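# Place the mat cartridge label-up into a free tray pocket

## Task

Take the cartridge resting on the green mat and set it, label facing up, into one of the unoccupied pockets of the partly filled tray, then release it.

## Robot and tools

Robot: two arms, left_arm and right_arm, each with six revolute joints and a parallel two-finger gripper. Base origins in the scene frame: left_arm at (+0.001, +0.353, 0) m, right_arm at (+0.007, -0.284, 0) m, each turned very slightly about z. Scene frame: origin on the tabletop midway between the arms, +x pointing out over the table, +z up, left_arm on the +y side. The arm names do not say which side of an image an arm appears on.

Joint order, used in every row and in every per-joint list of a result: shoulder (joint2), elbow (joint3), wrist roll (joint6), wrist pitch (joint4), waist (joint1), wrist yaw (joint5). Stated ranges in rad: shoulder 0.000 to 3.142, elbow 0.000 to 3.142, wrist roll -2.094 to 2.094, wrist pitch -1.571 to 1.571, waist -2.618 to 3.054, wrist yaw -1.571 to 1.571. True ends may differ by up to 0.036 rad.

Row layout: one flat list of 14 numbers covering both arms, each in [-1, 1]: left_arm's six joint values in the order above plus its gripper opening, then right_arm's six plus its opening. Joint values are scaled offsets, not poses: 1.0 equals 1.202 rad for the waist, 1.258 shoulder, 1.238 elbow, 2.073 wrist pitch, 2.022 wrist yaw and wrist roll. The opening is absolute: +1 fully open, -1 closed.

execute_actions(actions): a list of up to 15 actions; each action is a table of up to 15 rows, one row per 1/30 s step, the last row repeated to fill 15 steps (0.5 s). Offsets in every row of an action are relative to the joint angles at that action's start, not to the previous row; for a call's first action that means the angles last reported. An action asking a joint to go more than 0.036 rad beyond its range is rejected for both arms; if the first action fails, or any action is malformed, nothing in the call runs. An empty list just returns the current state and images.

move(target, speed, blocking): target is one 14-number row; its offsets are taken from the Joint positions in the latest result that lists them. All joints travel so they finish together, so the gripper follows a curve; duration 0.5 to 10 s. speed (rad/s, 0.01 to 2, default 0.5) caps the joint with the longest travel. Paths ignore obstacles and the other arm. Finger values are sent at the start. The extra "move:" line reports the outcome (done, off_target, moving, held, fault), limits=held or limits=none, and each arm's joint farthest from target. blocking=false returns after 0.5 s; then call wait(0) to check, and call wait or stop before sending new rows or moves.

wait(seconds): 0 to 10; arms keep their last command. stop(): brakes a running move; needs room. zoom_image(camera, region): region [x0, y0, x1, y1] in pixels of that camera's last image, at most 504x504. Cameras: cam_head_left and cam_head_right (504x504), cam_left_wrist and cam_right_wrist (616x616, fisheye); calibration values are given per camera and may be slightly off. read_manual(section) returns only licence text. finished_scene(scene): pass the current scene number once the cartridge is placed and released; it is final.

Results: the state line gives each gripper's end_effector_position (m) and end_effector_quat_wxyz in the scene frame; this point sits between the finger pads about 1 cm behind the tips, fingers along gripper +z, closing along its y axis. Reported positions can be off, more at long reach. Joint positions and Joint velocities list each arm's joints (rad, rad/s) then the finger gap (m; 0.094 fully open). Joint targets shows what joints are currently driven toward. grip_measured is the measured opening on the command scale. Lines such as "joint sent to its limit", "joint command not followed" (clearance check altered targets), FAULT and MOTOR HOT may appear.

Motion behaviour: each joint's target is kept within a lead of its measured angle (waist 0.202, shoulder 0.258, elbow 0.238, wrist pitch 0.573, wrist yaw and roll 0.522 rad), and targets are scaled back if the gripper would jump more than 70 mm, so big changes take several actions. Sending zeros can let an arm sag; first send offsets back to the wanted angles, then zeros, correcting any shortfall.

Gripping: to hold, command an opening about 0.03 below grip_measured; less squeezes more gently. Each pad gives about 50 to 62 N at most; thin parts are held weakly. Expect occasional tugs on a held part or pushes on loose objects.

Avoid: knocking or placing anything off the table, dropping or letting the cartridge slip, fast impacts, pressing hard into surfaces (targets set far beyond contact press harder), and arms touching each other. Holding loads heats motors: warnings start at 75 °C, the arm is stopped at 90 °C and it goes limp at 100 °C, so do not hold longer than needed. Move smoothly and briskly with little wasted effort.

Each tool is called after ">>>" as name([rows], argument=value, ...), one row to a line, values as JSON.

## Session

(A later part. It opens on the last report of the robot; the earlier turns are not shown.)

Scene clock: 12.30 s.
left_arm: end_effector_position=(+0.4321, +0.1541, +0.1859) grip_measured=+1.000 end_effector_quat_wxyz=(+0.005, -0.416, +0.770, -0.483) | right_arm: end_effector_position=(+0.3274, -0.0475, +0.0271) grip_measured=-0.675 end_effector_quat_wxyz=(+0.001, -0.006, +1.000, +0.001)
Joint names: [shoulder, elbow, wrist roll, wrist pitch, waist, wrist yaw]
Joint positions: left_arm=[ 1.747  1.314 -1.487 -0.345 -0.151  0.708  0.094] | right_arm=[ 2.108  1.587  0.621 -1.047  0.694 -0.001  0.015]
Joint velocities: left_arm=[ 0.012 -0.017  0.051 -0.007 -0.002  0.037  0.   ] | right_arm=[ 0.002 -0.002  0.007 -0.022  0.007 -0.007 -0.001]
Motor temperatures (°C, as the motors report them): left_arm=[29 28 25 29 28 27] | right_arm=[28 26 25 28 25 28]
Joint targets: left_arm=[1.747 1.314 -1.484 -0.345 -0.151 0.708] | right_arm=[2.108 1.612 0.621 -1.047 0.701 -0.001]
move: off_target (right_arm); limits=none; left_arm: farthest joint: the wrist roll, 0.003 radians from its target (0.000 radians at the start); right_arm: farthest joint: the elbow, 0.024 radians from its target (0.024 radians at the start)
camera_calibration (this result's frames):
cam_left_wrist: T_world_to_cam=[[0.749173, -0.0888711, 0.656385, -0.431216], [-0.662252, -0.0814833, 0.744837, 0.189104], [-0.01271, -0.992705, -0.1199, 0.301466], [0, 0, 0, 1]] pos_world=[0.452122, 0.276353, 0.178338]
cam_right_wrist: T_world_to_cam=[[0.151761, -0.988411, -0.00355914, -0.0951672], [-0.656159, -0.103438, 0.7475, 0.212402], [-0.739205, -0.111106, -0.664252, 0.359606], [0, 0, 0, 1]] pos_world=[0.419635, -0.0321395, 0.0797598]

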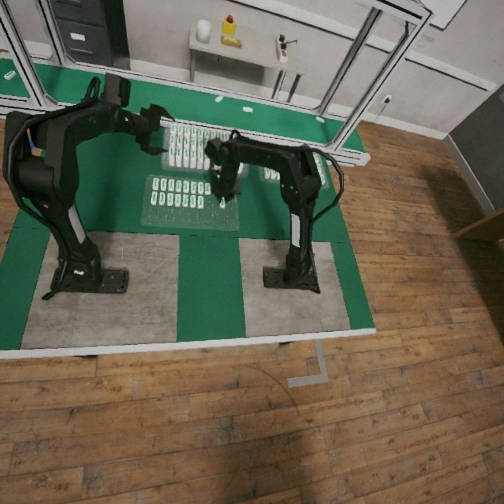

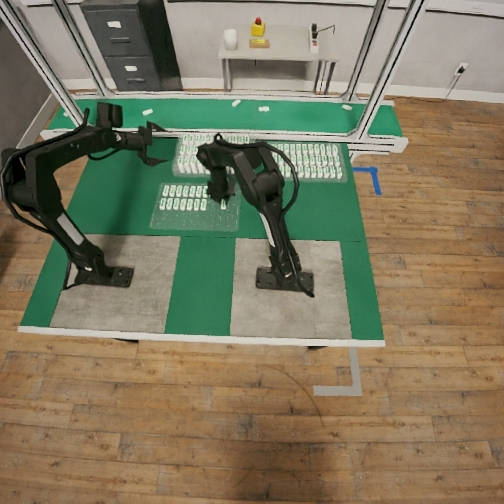

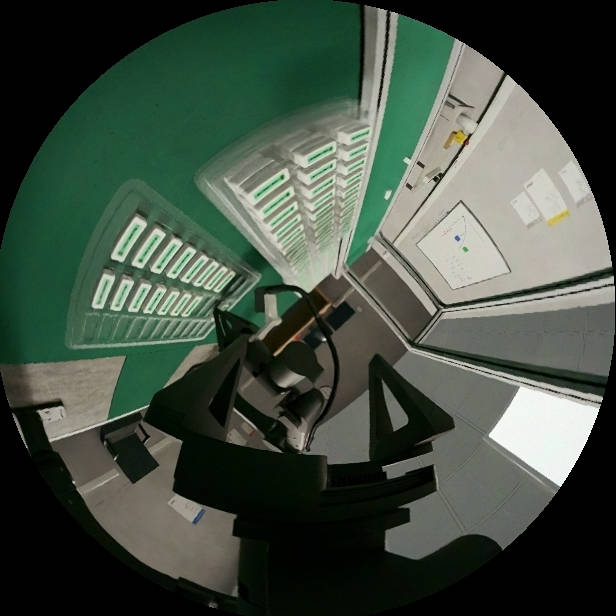

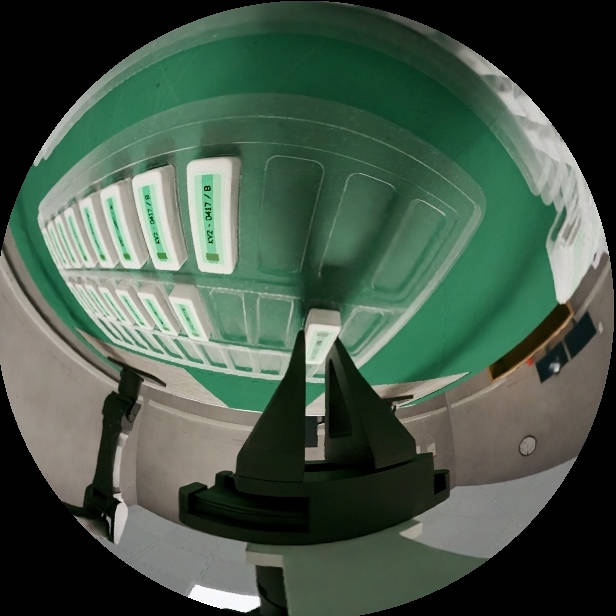

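>>> move(target=[0,0,0,0,0,0,1, 0,-0.02,0,0.016,0,0,-0.75], speed=0.1)

>>> move(target=[0,0,0,0,0,0,1, 0,0,0,0,0,0,-0.4])

>>> move(target=[0,0,0,0,0,0,1, -0.1,0.1,0,-0.1,0,0,-0.4], speed=0.4)

>>> zoom_image(camera="cam_right_wrist", region=[150, 150, 470, 420])

Scene clock: 13.37 s.
left_arm: end_effector_position=(+0.4321, +0.1541, +0.1859) grip_measured=+1.000 end_effector_quat_wxyz=(+0.004, -0.417, +0.770, -0.483) | right_arm: end_effector_position=(+0.3276, -0.0473, +0.0233) grip_measured=-0.675 end_effector_quat_wxyz=(+0.003, -0.006, +1.000, +0.003)
Joint names: [shoulder, elbow, wrist roll, wrist pitch, waist, wrist yaw]
Joint positions: left_arm=[ 1.747  1.314 -1.489 -0.345 -0.151  0.708  0.094] | right_arm=[ 2.108  1.572  0.621 -1.026  0.694 -0.001  0.015]
Joint velocities: left_arm=[-0.002  0.007 -0.007 -0.022  0.012  0.007  0.   ] | right_arm=[-0.002  0.007 -0.022 -0.037 -0.012 -0.066 -0.001]
Motor temperatures (°C, as the motors report them): left_arm=[29 28 25 29 28 27] | right_arm=[29 26 25 28 25 28]
Joint targets: left_arm=[1.747 1.314 -1.487 -0.345 -0.151 0.708] | right_arm=[2.108 1.562 0.621 -1.014 0.694 -0.001]
move: done; limits=none; left_arm: farthest joint: the wrist roll, 0.002 radians from its target (0.000 radians at the start); right_arm: farthest joint: the wrist pitch, 0.012 radians from its target (0.033 radians at the start)
camera_calibration (this result's frames):
cam_left_wrist: T_world_to_cam=[[0.750392, -0.0873412, 0.655198, -0.431758], [-0.66089, -0.0815905, 0.746035, 0.18831], [-0.0117017, -0.992832, -0.118948, 0.300872], [0, 0, 0, 1]] pos_world=[0.45196, 0.27637, 0.178189]
cam_right_wrist: T_world_to_cam=[[0.151781, -0.988396, -0.00602737, -0.0950343], [-0.659371, -0.105794, 0.744337, 0.21636], [-0.736337, -0.109002, -0.667777, 0.356476], [0, 0, 0, 1]] pos_world=[0.419573, -0.0321852, 0.0764293]

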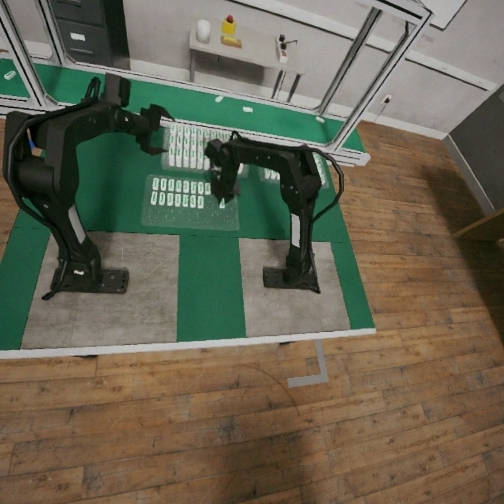

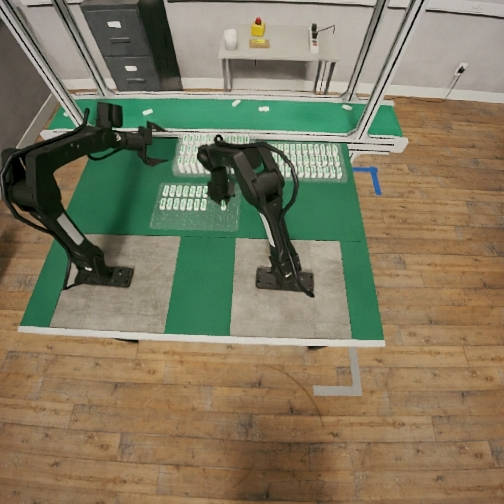

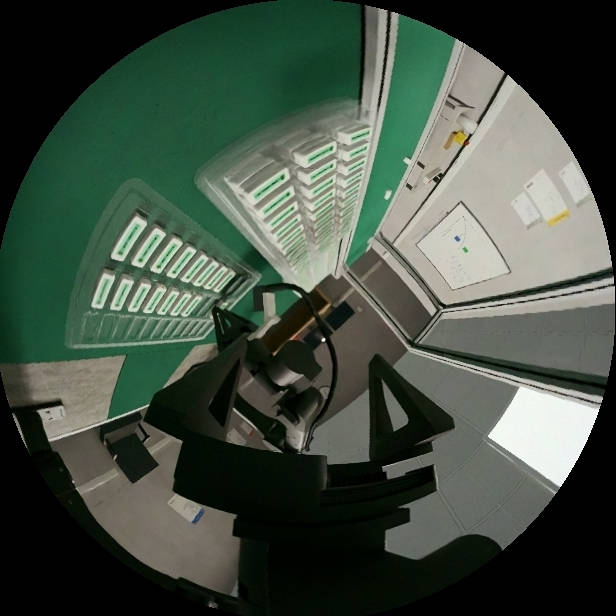

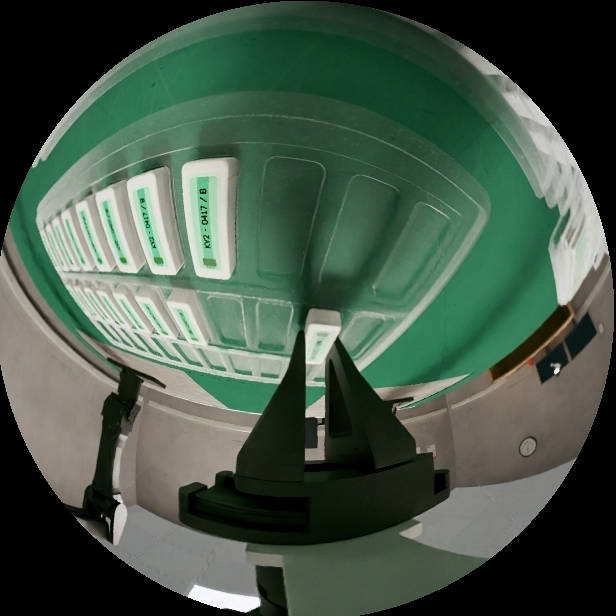

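Scene clock: 13.87 s.
left_arm: end_effector_position=(+0.4321, +0.1541, +0.1859) grip_measured=+1.000 end_effector_quat_wxyz=(+0.004, -0.418, +0.769, -0.483) | right_arm: end_effector_position=(+0.3276, -0.0473, +0.0233) grip_measured=-0.402 end_effector_quat_wxyz=(+0.003, -0.006, +1.000, +0.003)
Joint names: [shoulder, elbow, wrist roll, wrist pitch, waist, wrist yaw]
Joint positions: left_arm=[ 1.747  1.314 -1.491 -0.345 -0.151  0.708  0.094] | right_arm=[ 2.108  1.572  0.621 -1.026  0.694 -0.001  0.028]
Joint velocities: left_arm=[-0.002 -0.007  0.022 -0.022 -0.007 -0.037  0.   ] | right_arm=[ 0.002 -0.007 -0.022  0.037 -0.007  0.007  0.   ]
Motor temperatures (°C, as the motors report them): left_arm=[29 28 25 29 28 27] | right_arm=[29 26 25 28 25 28]
Joint targets: left_arm=[1.747 1.314 -1.489 -0.345 -0.151 0.708] | right_arm=[2.108 1.572 0.621 -1.026 0.694 -0.001]
move: done; limits=none; left_arm: farthest joint: the wrist roll, 0.002 radians from its target (0.000 radians at the start); right_arm: farthest joint: the waist, 0.000 radians from its target (0.000 radians at the start)
camera_calibration (this result's frames):
cam_left_wrist: T_world_to_cam=[[0.751606, -0.085811, 0.654006, -0.432297], [-0.659525, -0.0816949, 0.74723, 0.187514], [-0.0106916, -0.992956, -0.117997, 0.300278], [0, 0, 0, 1]] pos_world=[0.451798, 0.276386, 0.178041]
cam_right_wrist: T_world_to_cam=[[0.151781, -0.988396, -0.00602737, -0.0950343], [-0.659371, -0.105794, 0.744337, 0.21636], [-0.736337, -0.109002, -0.667777, 0.356476], [0, 0, 0, 1]] pos_world=[0.419573, -0.0321852, 0.0764293]

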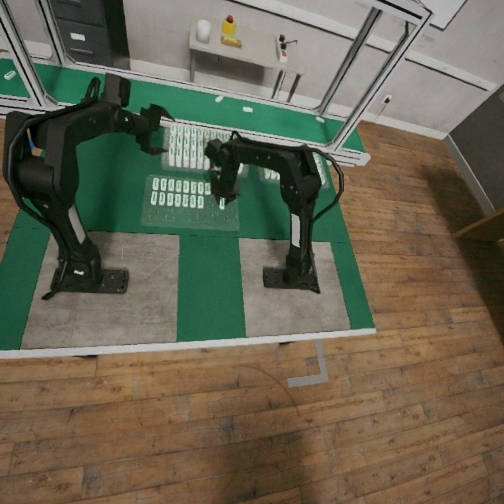

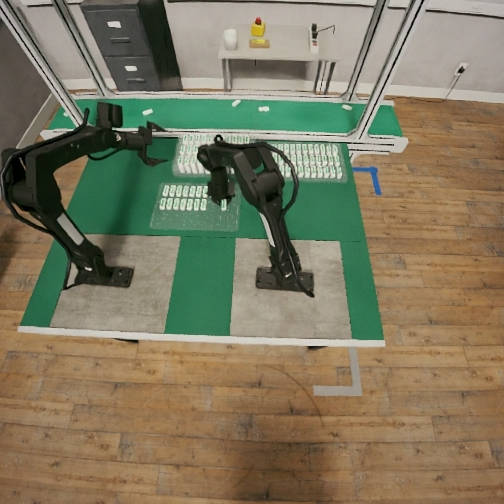

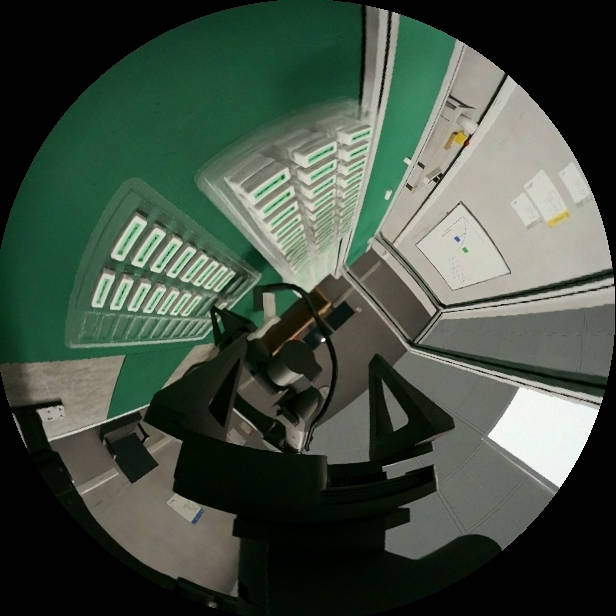

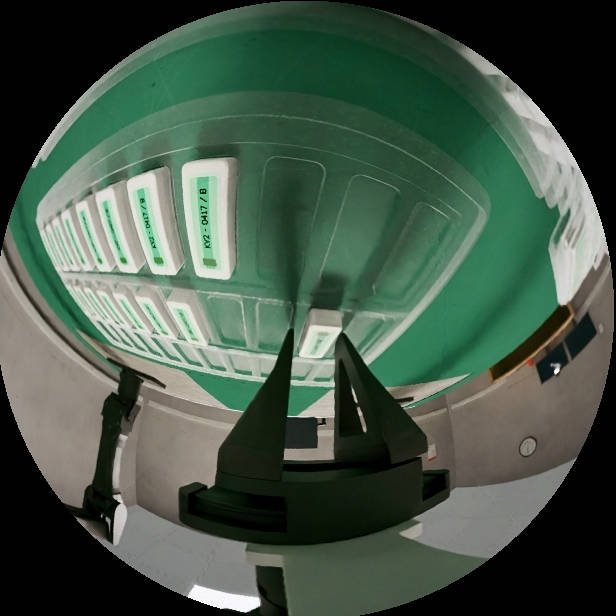

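Scene clock: 15.10 s.
left_arm: end_effector_position=(+0.4321, +0.1541, +0.1859) grip_measured=+1.000 end_effector_quat_wxyz=(+0.003, -0.419, +0.769, -0.483) | right_arm: end_effector_position=(+0.3194, -0.0533, +0.0908) grip_measured=-0.402 end_effector_quat_wxyz=(+0.012, -0.006, +1.000, +0.009)
Joint names: [shoulder, elbow, wrist roll, wrist pitch, waist, wrist yaw]
Joint positions: left_arm=[ 1.747  1.314 -1.493 -0.345 -0.151  0.708  0.094] | right_arm=[ 1.997  1.678  0.621 -1.221  0.694 -0.001  0.028]
Joint velocities: left_arm=[-0.012  0.007  0.007  0.007 -0.007 -0.037  0.   ] | right_arm=[ 0.012  0.007 -0.037 -0.051 -0.022 -0.081 -0.002]
Motor temperatures (°C, as the motors report them): left_arm=[29 28 25 29 28 27] | right_arm=[29 26 25 28 25 28]
Joint targets: left_arm=[1.747 1.314 -1.491 -0.345 -0.151 0.708] | right_arm=[1.982 1.696 0.621 -1.233 0.694 -0.001]
move: done; limits=none; left_arm: farthest joint: the wrist roll, 0.002 radians from its target (0.000 radians at the start); right_arm: farthest joint: the elbow, 0.018 radians from its target (0.124 radians at the start)
camera_calibration (this result's frames):
cam_left_wrist: T_world_to_cam=[[0.752817, -0.0842805, 0.652812, -0.432834], [-0.658158, -0.0817965, 0.748423, 0.186717], [-0.00967974, -0.993079, -0.117048, 0.299684], [0, 0, 0, 1]] pos_world=[0.451636, 0.276403, 0.177893]
cam_right_wrist: T_world_to_cam=[[0.151985, -0.988246, -0.0164265, -0.0984321], [-0.672758, -0.115612, 0.730774, 0.165098], [-0.724084, -0.100016, -0.682422, 0.392738], [0, 0, 0, 1]] pos_world=[0.410406, -0.0389079, 0.145747]

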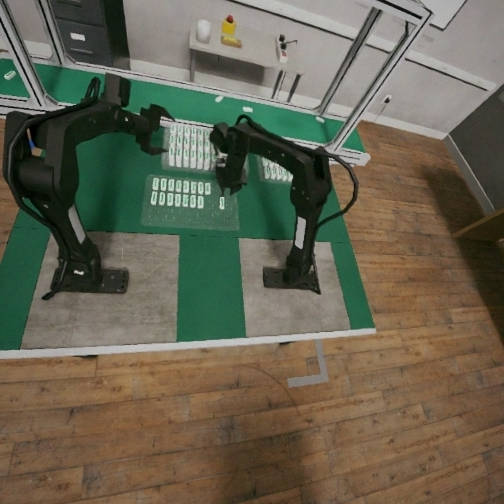

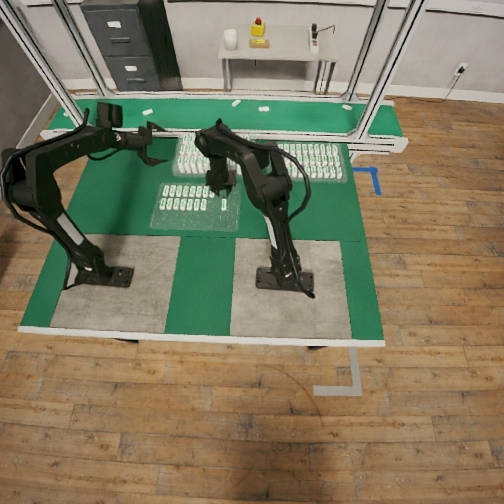

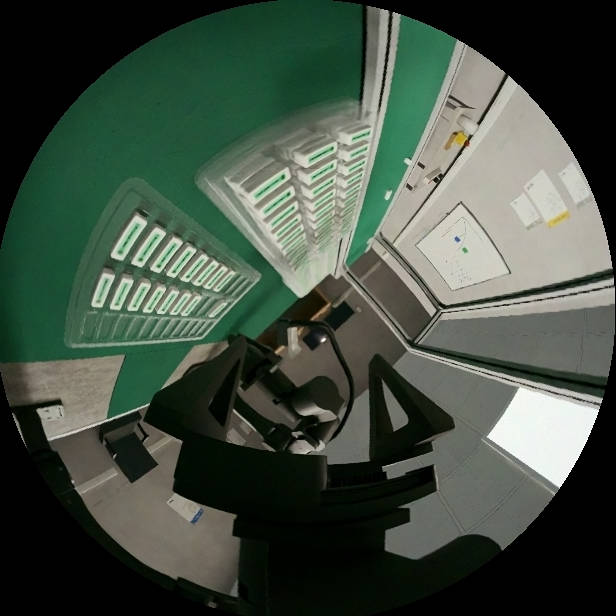

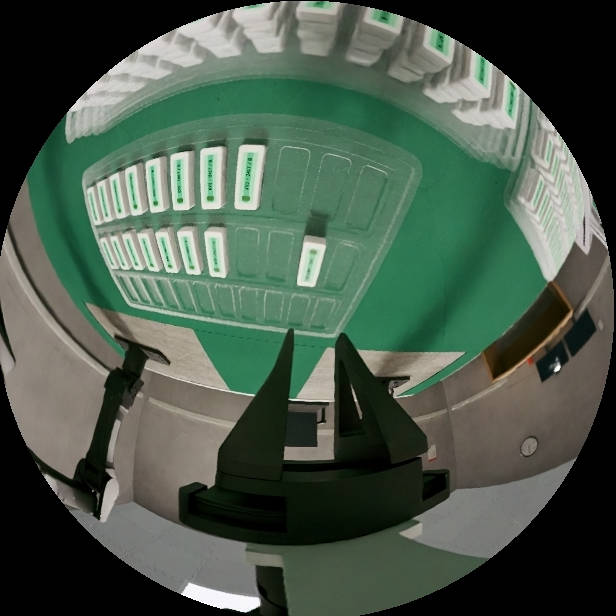

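Region (150, 150, 470, 420) of cam_right_wrist's 616x616 image, scaled by 1.575, with more detail than that image has; it fills the top 425 rows of this view, and the rest is white.

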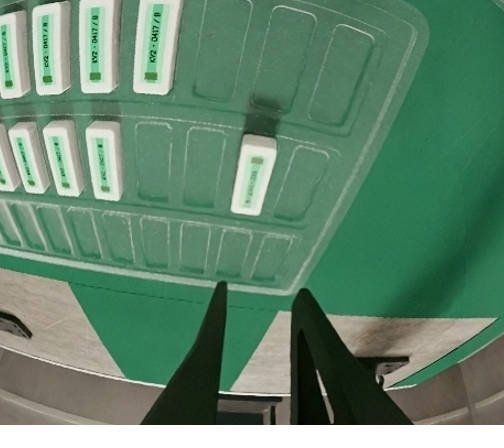

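>>> move(target=[0,0,0,0,0,0,1, 0.093,-0.088,0,0.1,0,0,-0.4], speed=0.3)

>>> move(target=[0,0,0,0,0,0,1, 0,0,0,0,0,0,-0.75])

>>> move(target=[0,0,0,0,0,0,1, -0.035,-0.028,0,0.012,0.014,0,-0.75], speed=0.1)

>>> zoom_image(camera="cam_right_wrist", region=[190, 210, 430, 410])

Scene clock: 16.63 s.
left_arm: end_effector_position=(+0.4321, +0.1541, +0.1859) grip_measured=+1.000 end_effector_quat_wxyz=(+0.003, -0.420, +0.768, -0.483) | right_arm: end_effector_position=(+0.3287, -0.0465, +0.0237) grip_measured=-0.402 end_effector_quat_wxyz=(+0.004, -0.006, +1.000, +0.004)
Joint names: [shoulder, elbow, wrist roll, wrist pitch, waist, wrist yaw]
Joint positions: left_arm=[ 1.747  1.314 -1.496 -0.345 -0.151  0.708  0.094] | right_arm=[ 2.11   1.576  0.621 -1.025  0.694 -0.001  0.028]
Joint velocities: left_arm=[-0.007 -0.007 -0.007  0.007 -0.002 -0.022  0.   ] | right_arm=[ 0.007 -0.007 -0.037 -0.081 -0.017 -0.007 -0.001]
Motor temperatures (°C, as the motors report them): left_arm=[29 28 25 30 28 27] | right_arm=[29 26 25 28 25 28]
Joint targets: left_arm=[1.747 1.314 -1.493 -0.345 -0.151 0.708] | right_arm=[2.114 1.569 0.621 -1.013 0.694 -0.001]
move: done; limits=none; left_arm: farthest joint: the wrist roll, 0.003 radians from its target (0.000 radians at the start); right_arm: farthest joint: the wrist pitch, 0.012 radians from its target (0.207 radians at the start)
camera_calibration (this result's frames):
cam_left_wrist: T_world_to_cam=[[0.754024, -0.0827496, 0.651613, -0.433369], [-0.65679, -0.0818953, 0.749614, 0.185919], [-0.00866612, -0.9932, -0.1161, 0.299088], [0, 0, 0, 1]] pos_world=[0.451473, 0.276419, 0.177746]
cam_right_wrist: T_world_to_cam=[[0.151798, -0.988384, -0.00743772, -0.0943624], [-0.661201, -0.107136, 0.74252, 0.217473], [-0.734691, -0.107795, -0.669783, 0.357214], [0, 0, 0, 1]] pos_world=[0.42056, -0.0314611, 0.0770761]

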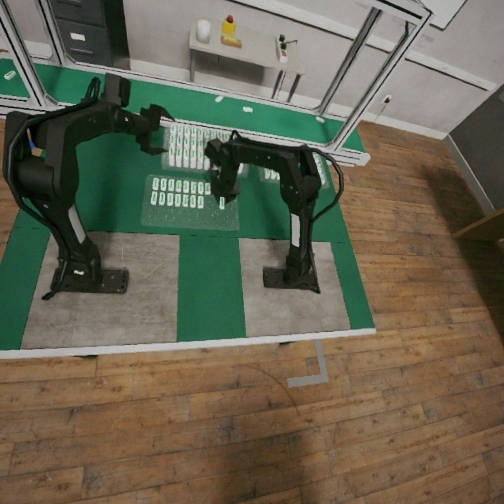

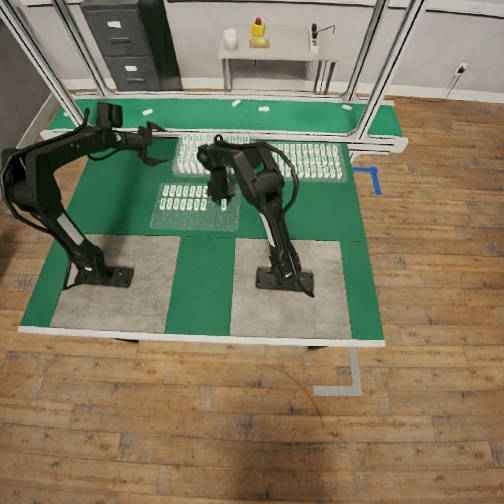

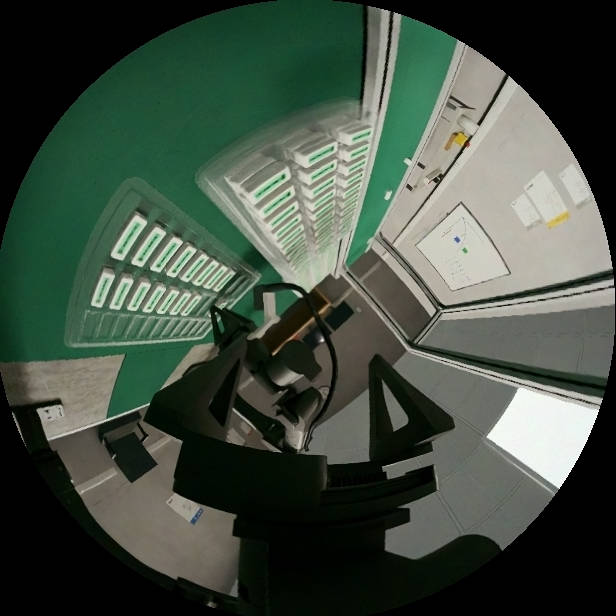

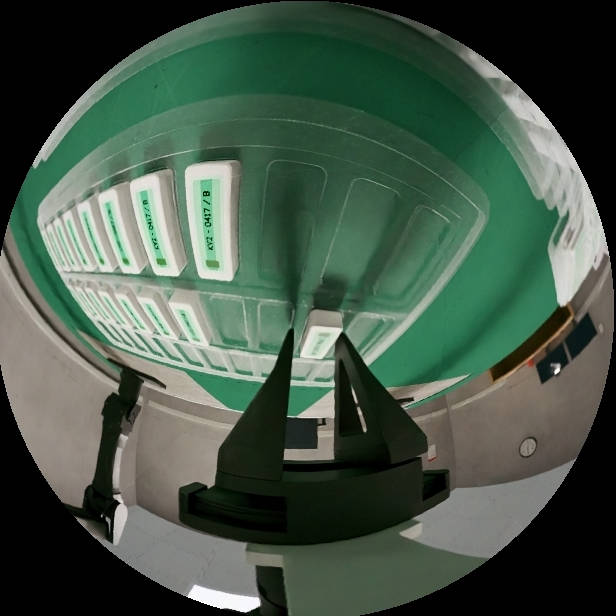

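Scene clock: 17.13 s.
left_arm: end_effector_position=(+0.4321, +0.1541, +0.1859) grip_measured=+1.000 end_effector_quat_wxyz=(+0.002, -0.421, +0.768, -0.483) | right_arm: end_effector_position=(+0.3287, -0.0466, +0.0237) grip_measured=-0.684 end_effector_quat_wxyz=(+0.004, -0.006, +1.000, +0.003)
Joint names: [shoulder, elbow, wrist roll, wrist pitch, waist, wrist yaw]
Joint positions: left_arm=[ 1.747  1.314 -1.498 -0.345 -0.151  0.708  0.094] | right_arm=[ 2.11   1.576  0.621 -1.026  0.694 -0.     0.015]
Joint velocities: left_arm=[-0.002 -0.002 -0.007 -0.007  0.002 -0.007  0.   ] | right_arm=[-0.002  0.017 -0.022 -0.007 -0.007 -0.022  0.   ]
Motor temperatures (°C, as the motors report them): left_arm=[29 28 25 30 28 27] | right_arm=[29 26 25 28 25 28]
Joint targets: left_arm=[1.747 1.314 -1.496 -0.345 -0.151 0.708] | right_arm=[2.110 1.576 0.621 -1.026 0.694 -0.001]
move: done; limits=none; left_arm: farthest joint: the wrist roll, 0.002 radians from its target (0.000 radians at the start); right_arm: farthest joint: the wrist pitch, 0.001 radians from its target (0.000 radians at the start)
camera_calibration (this result's frames):
cam_left_wrist: T_world_to_cam=[[0.755227, -0.0812183, 0.650412, -0.433902], [-0.655418, -0.0819913, 0.750802, 0.185121], [-0.00765076, -0.993318, -0.115154, 0.298492], [0, 0, 0, 1]] pos_world=[0.45131, 0.276435, 0.177598]
cam_right_wrist: T_world_to_cam=[[0.151793, -0.988388, -0.00692316, -0.0944773], [-0.66114, -0.106737, 0.742631, 0.217434], [-0.734746, -0.108149, -0.669665, 0.357174], [0, 0, 0, 1]] pos_world=[0.420528, -0.0315439, 0.0770595]

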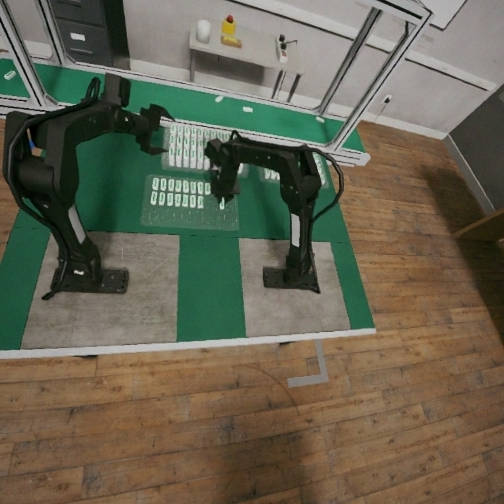

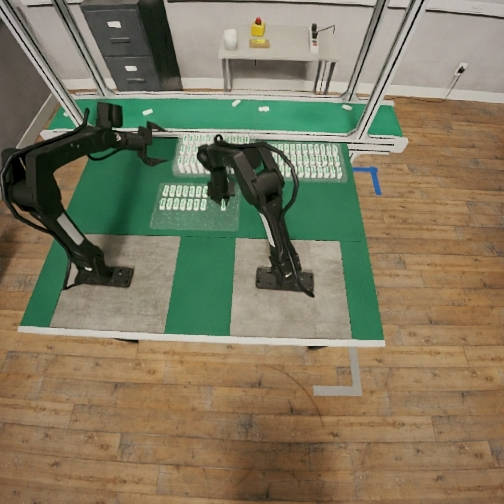

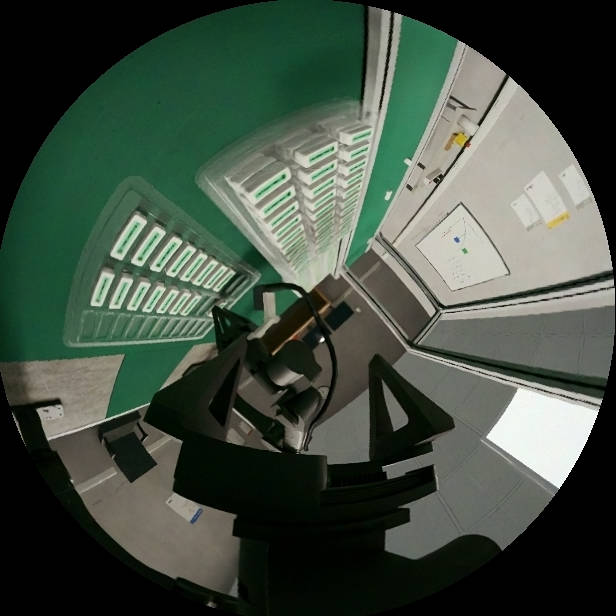

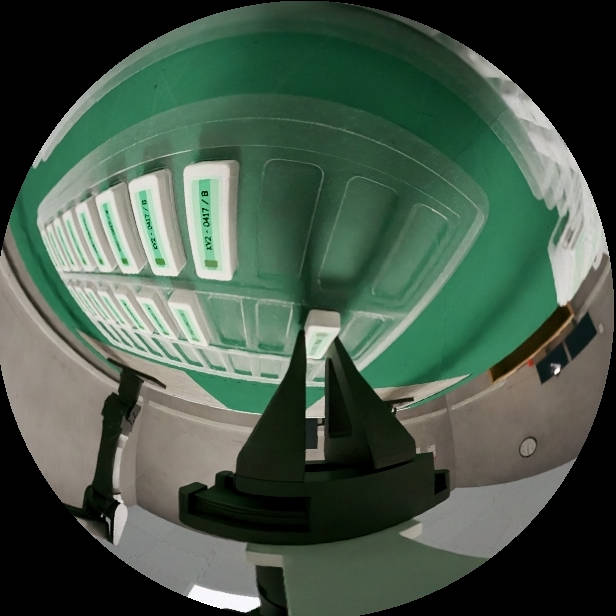

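Scene clock: 17.90 s.
left_arm: end_effector_position=(+0.4321, +0.1541, +0.1859) grip_measured=+1.000 end_effector_quat_wxyz=(+0.002, -0.422, +0.767, -0.483) | right_arm: end_effector_position=(+0.3238, -0.0459, +0.0237) grip_measured=-0.684 end_effector_quat_wxyz=(+0.005, -0.010, +1.000, +0.004)
Joint names: [shoulder, elbow, wrist roll, wrist pitch, waist, wrist yaw]
Joint positions: left_arm=[ 1.747  1.314 -1.5   -0.345 -0.151  0.708  0.094] | right_arm=[ 2.095  1.553  0.621 -1.015  0.703 -0.     0.015]
Joint velocities: left_arm=[-0.007 -0.017  0.037  0.007 -0.007 -0.037  0.   ] | right_arm=[-0.002  0.007 -0.007 -0.051  0.012 -0.022 -0.001]
Motor temperatures (°C, as the motors report them): left_arm=[29 28 25 30 28 27] | right_arm=[29 26 25 28 25 28]
Joint targets: left_arm=[1.747 1.314 -1.498 -0.345 -0.151 0.708] | right_arm=[2.066 1.542 0.621 -1.001 0.711 -0.000]
move: off_target (right_arm); limits=none; left_arm: farthest joint: the wrist roll, 0.002 radians from its target (0.000 radians at the start); right_arm: farthest joint: the shoulder, 0.029 radians from its target (0.044 radians at the start)
camera_calibration (this result's frames):
cam_left_wrist: T_world_to_cam=[[0.756426, -0.0796867, 0.649207, -0.434432], [-0.654045, -0.0820846, 0.751989, 0.184321], [-0.00663365, -0.993435, -0.11421, 0.297895], [0, 0, 0, 1]] pos_world=[0.451146, 0.27645, 0.177451]
cam_right_wrist: T_world_to_cam=[[0.160475, -0.987006, -0.00815718, -0.0957101], [-0.661765, -0.113719, 0.741036, 0.214215], [-0.732335, -0.11352, -0.671416, 0.352731], [0, 0, 0, 1]] pos_world=[0.415437, -0.0300641, 0.0773072]

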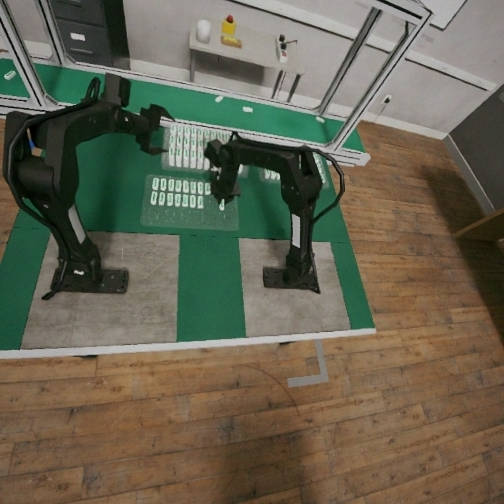

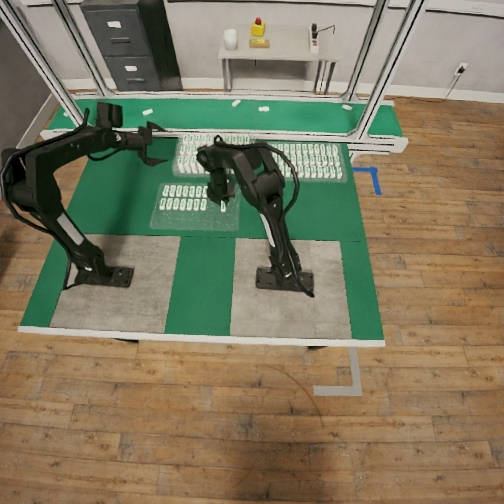

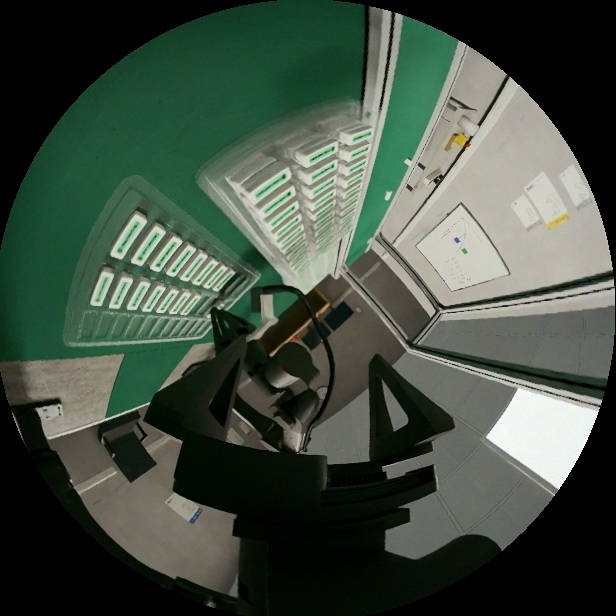

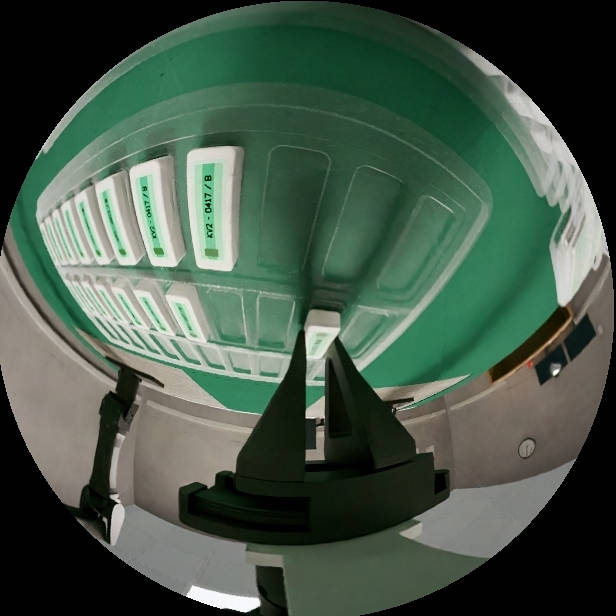

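Region (190, 210, 430, 410) of cam_right_wrist's 616x616 image, scaled by 2.100, with more detail than that image has.

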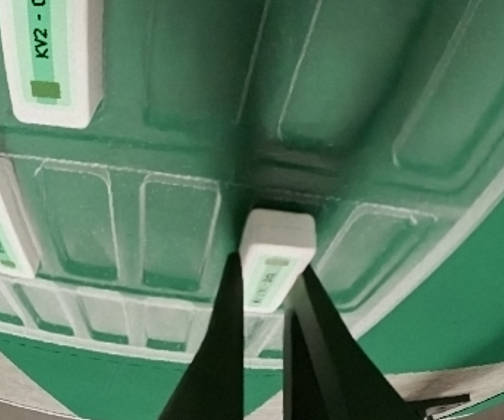

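>>> move(target=[0,0,0,0,0,0,1, 0,0,0,0,0,0,-0.4])

>>> move(target=[0,0,0,0,0,0,1, -0.1,0.1,0,-0.1,0,0,-0.4], speed=0.4)

>>> zoom_image(camera="cam_right_wrist", region=[150, 150, 470, 420])

Scene clock: 19.97 s.
left_arm: end_effector_position=(+0.4321, +0.1541, +0.1859) grip_measured=+1.000 end_effector_quat_wxyz=(+0.001, -0.422, +0.767, -0.483) | right_arm: end_effector_position=(+0.3238, -0.0459, +0.0237) grip_measured=-0.402 end_effector_quat_wxyz=(+0.005, -0.010, +1.000, +0.004)
Joint names: [shoulder, elbow, wrist roll, wrist pitch, waist, wrist yaw]
Joint positions: left_arm=[ 1.747  1.314 -1.502 -0.345 -0.151  0.708  0.094] | right_arm=[ 2.095  1.553  0.621 -1.015  0.703 -0.     0.028]
Joint velocities: left_arm=[0.002 0.017 0.022 0.007 0.002 0.022 0.   ] | right_arm=[-0.017 -0.007 -0.022  0.037 -0.002 -0.037  0.   ]
Motor temperatures (°C, as the motors report them): left_arm=[29 28 25 30 28 27] | right_arm=[29 26 25 28 25 28]
Joint targets: left_arm=[1.747 1.314 -1.500 -0.345 -0.151 0.708] | right_arm=[2.095 1.553 0.621 -1.015 0.703 -0.000]
move: done; limits=none; left_arm: farthest joint: the wrist roll, 0.002 radians from its target (0.000 radians at the start); right_arm: farthest joint: the waist, 0.000 radians from its target (0.000 radians at the start)
camera_calibration (this result's frames):
cam_left_wrist: T_world_to_cam=[[0.757423, -0.0784101, 0.6482, -0.434872], [-0.652899, -0.0821601, 0.752976, 0.183654], [-0.00578473, -0.99353, -0.113424, 0.297396], [0, 0, 0, 1]] pos_world=[0.45101, 0.276463, 0.177329]
cam_right_wrist: T_world_to_cam=[[0.160475, -0.987006, -0.00815718, -0.0957101], [-0.661765, -0.113719, 0.741036, 0.214215], [-0.732335, -0.11352, -0.671416, 0.352731], [0, 0, 0, 1]] pos_world=[0.415437, -0.0300641, 0.0773072]

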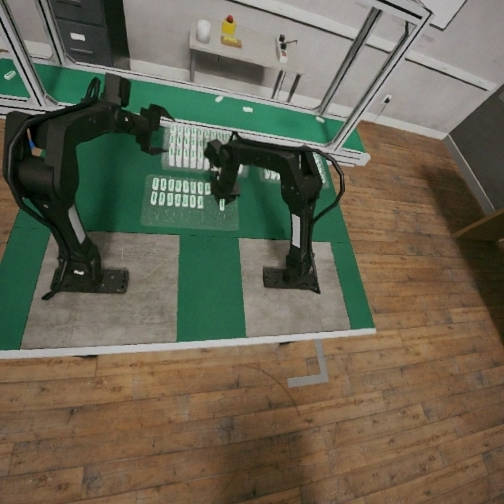

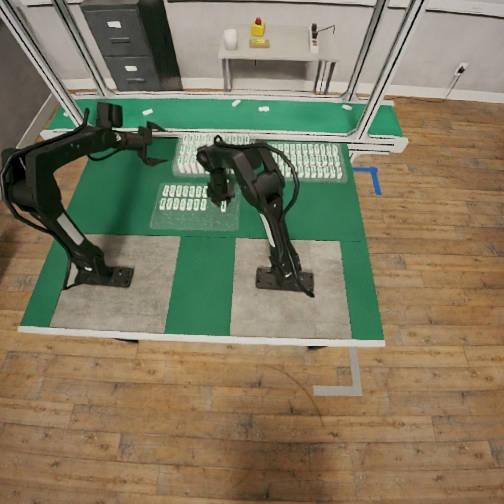

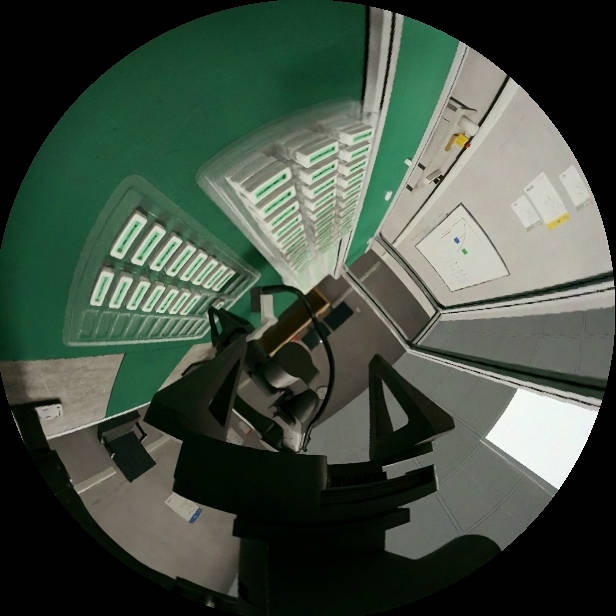

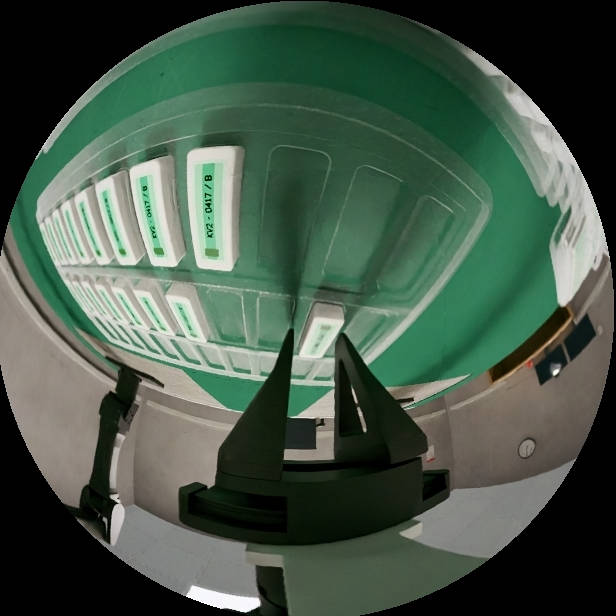

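Scene clock: 21.20 s.
left_arm: end_effector_position=(+0.4321, +0.1541, +0.1859) grip_measured=+1.000 end_effector_quat_wxyz=(+0.001, -0.423, +0.766, -0.483) | right_arm: end_effector_position=(+0.3158, -0.0519, +0.0907) grip_measured=-0.402 end_effector_quat_wxyz=(+0.014, -0.010, +1.000, +0.011)
Joint names: [shoulder, elbow, wrist roll, wrist pitch, waist, wrist yaw]
Joint positions: left_arm=[ 1.747  1.314 -1.504 -0.345 -0.151  0.708  0.094] | right_arm=[ 1.984  1.659  0.621 -1.21   0.703 -0.     0.028]
Joint velocities: left_arm=[-0.002  0.007  0.022 -0.007 -0.002  0.051  0.   ] | right_arm=[-0.007 -0.022 -0.022  0.007 -0.022 -0.066 -0.   ]
Motor temperatures (°C, as the motors report them): left_arm=[29 28 25 30 28 27] | right_arm=[29 26 25 28 25 28]
Joint targets: left_arm=[1.747 1.314 -1.502 -0.345 -0.151 0.708] | right_arm=[1.969 1.677 0.621 -1.222 0.703 -0.000]
move: done; limits=none; left_arm: farthest joint: the wrist roll, 0.002 radians from its target (0.000 radians at the start); right_arm: farthest joint: the elbow, 0.018 radians from its target (0.124 radians at the start)
camera_calibration (this result's frames):
cam_left_wrist: T_world_to_cam=[[0.758615, -0.0768779, 0.646988, -0.435398], [-0.651522, -0.0822483, 0.754158, 0.182853], [-0.00476444, -0.993642, -0.112482, 0.296798], [0, 0, 0, 1]] pos_world=[0.450846, 0.276478, 0.177182]
cam_right_wrist: T_world_to_cam=[[0.16071, -0.98683, -0.0183788, -0.098939], [-0.674783, -0.123443, 0.727619, 0.163428], [-0.720306, -0.104534, -0.685735, 0.389075], [0, 0, 0, 1]] pos_world=[0.406432, -0.0367903, 0.14607]

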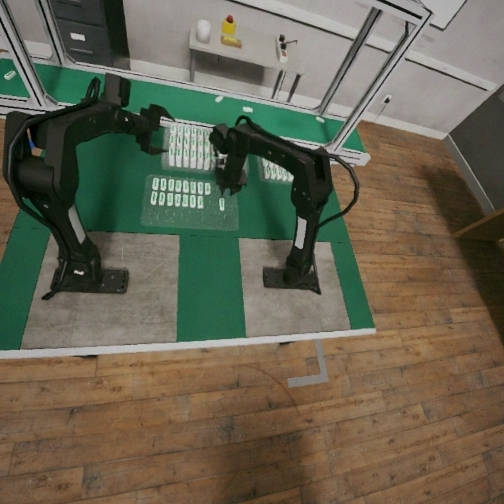

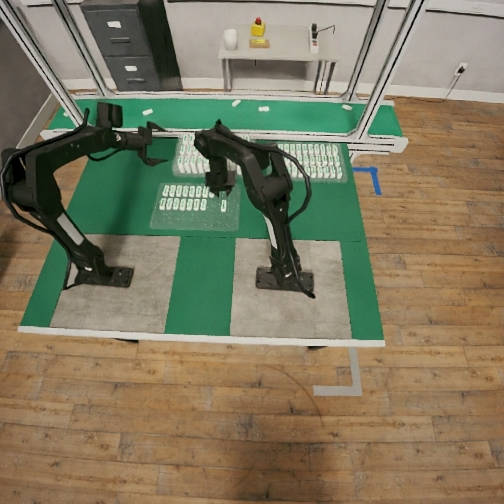

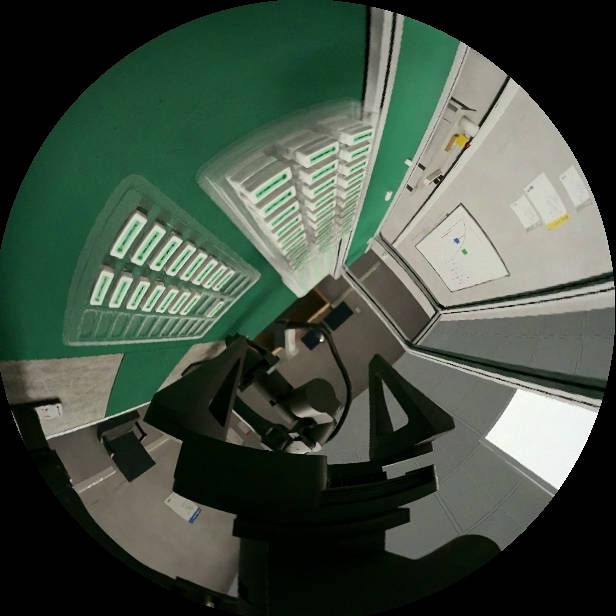

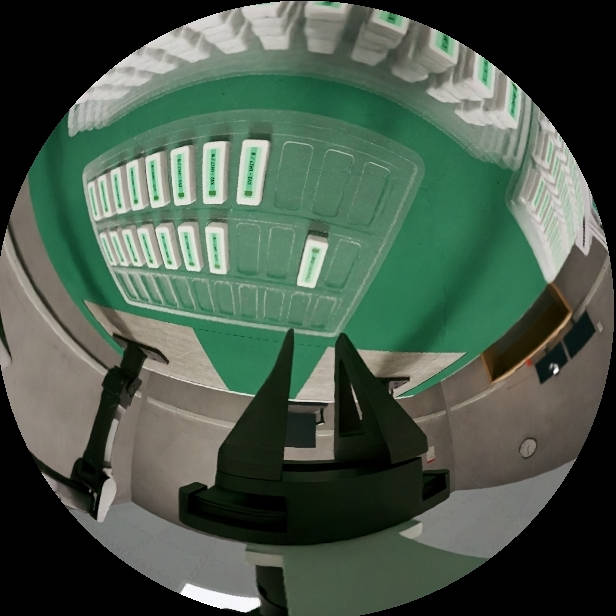

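Region (150, 150, 470, 420) of cam_right_wrist's 616x616 image, scaled by 1.575, with more detail than that image has; it fills the top 425 rows of this view, and the rest is white.

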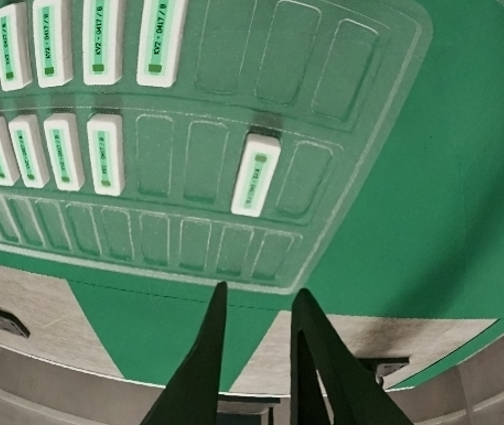

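>>> finished_scene(scene=2)

The scene is finished: the task was done.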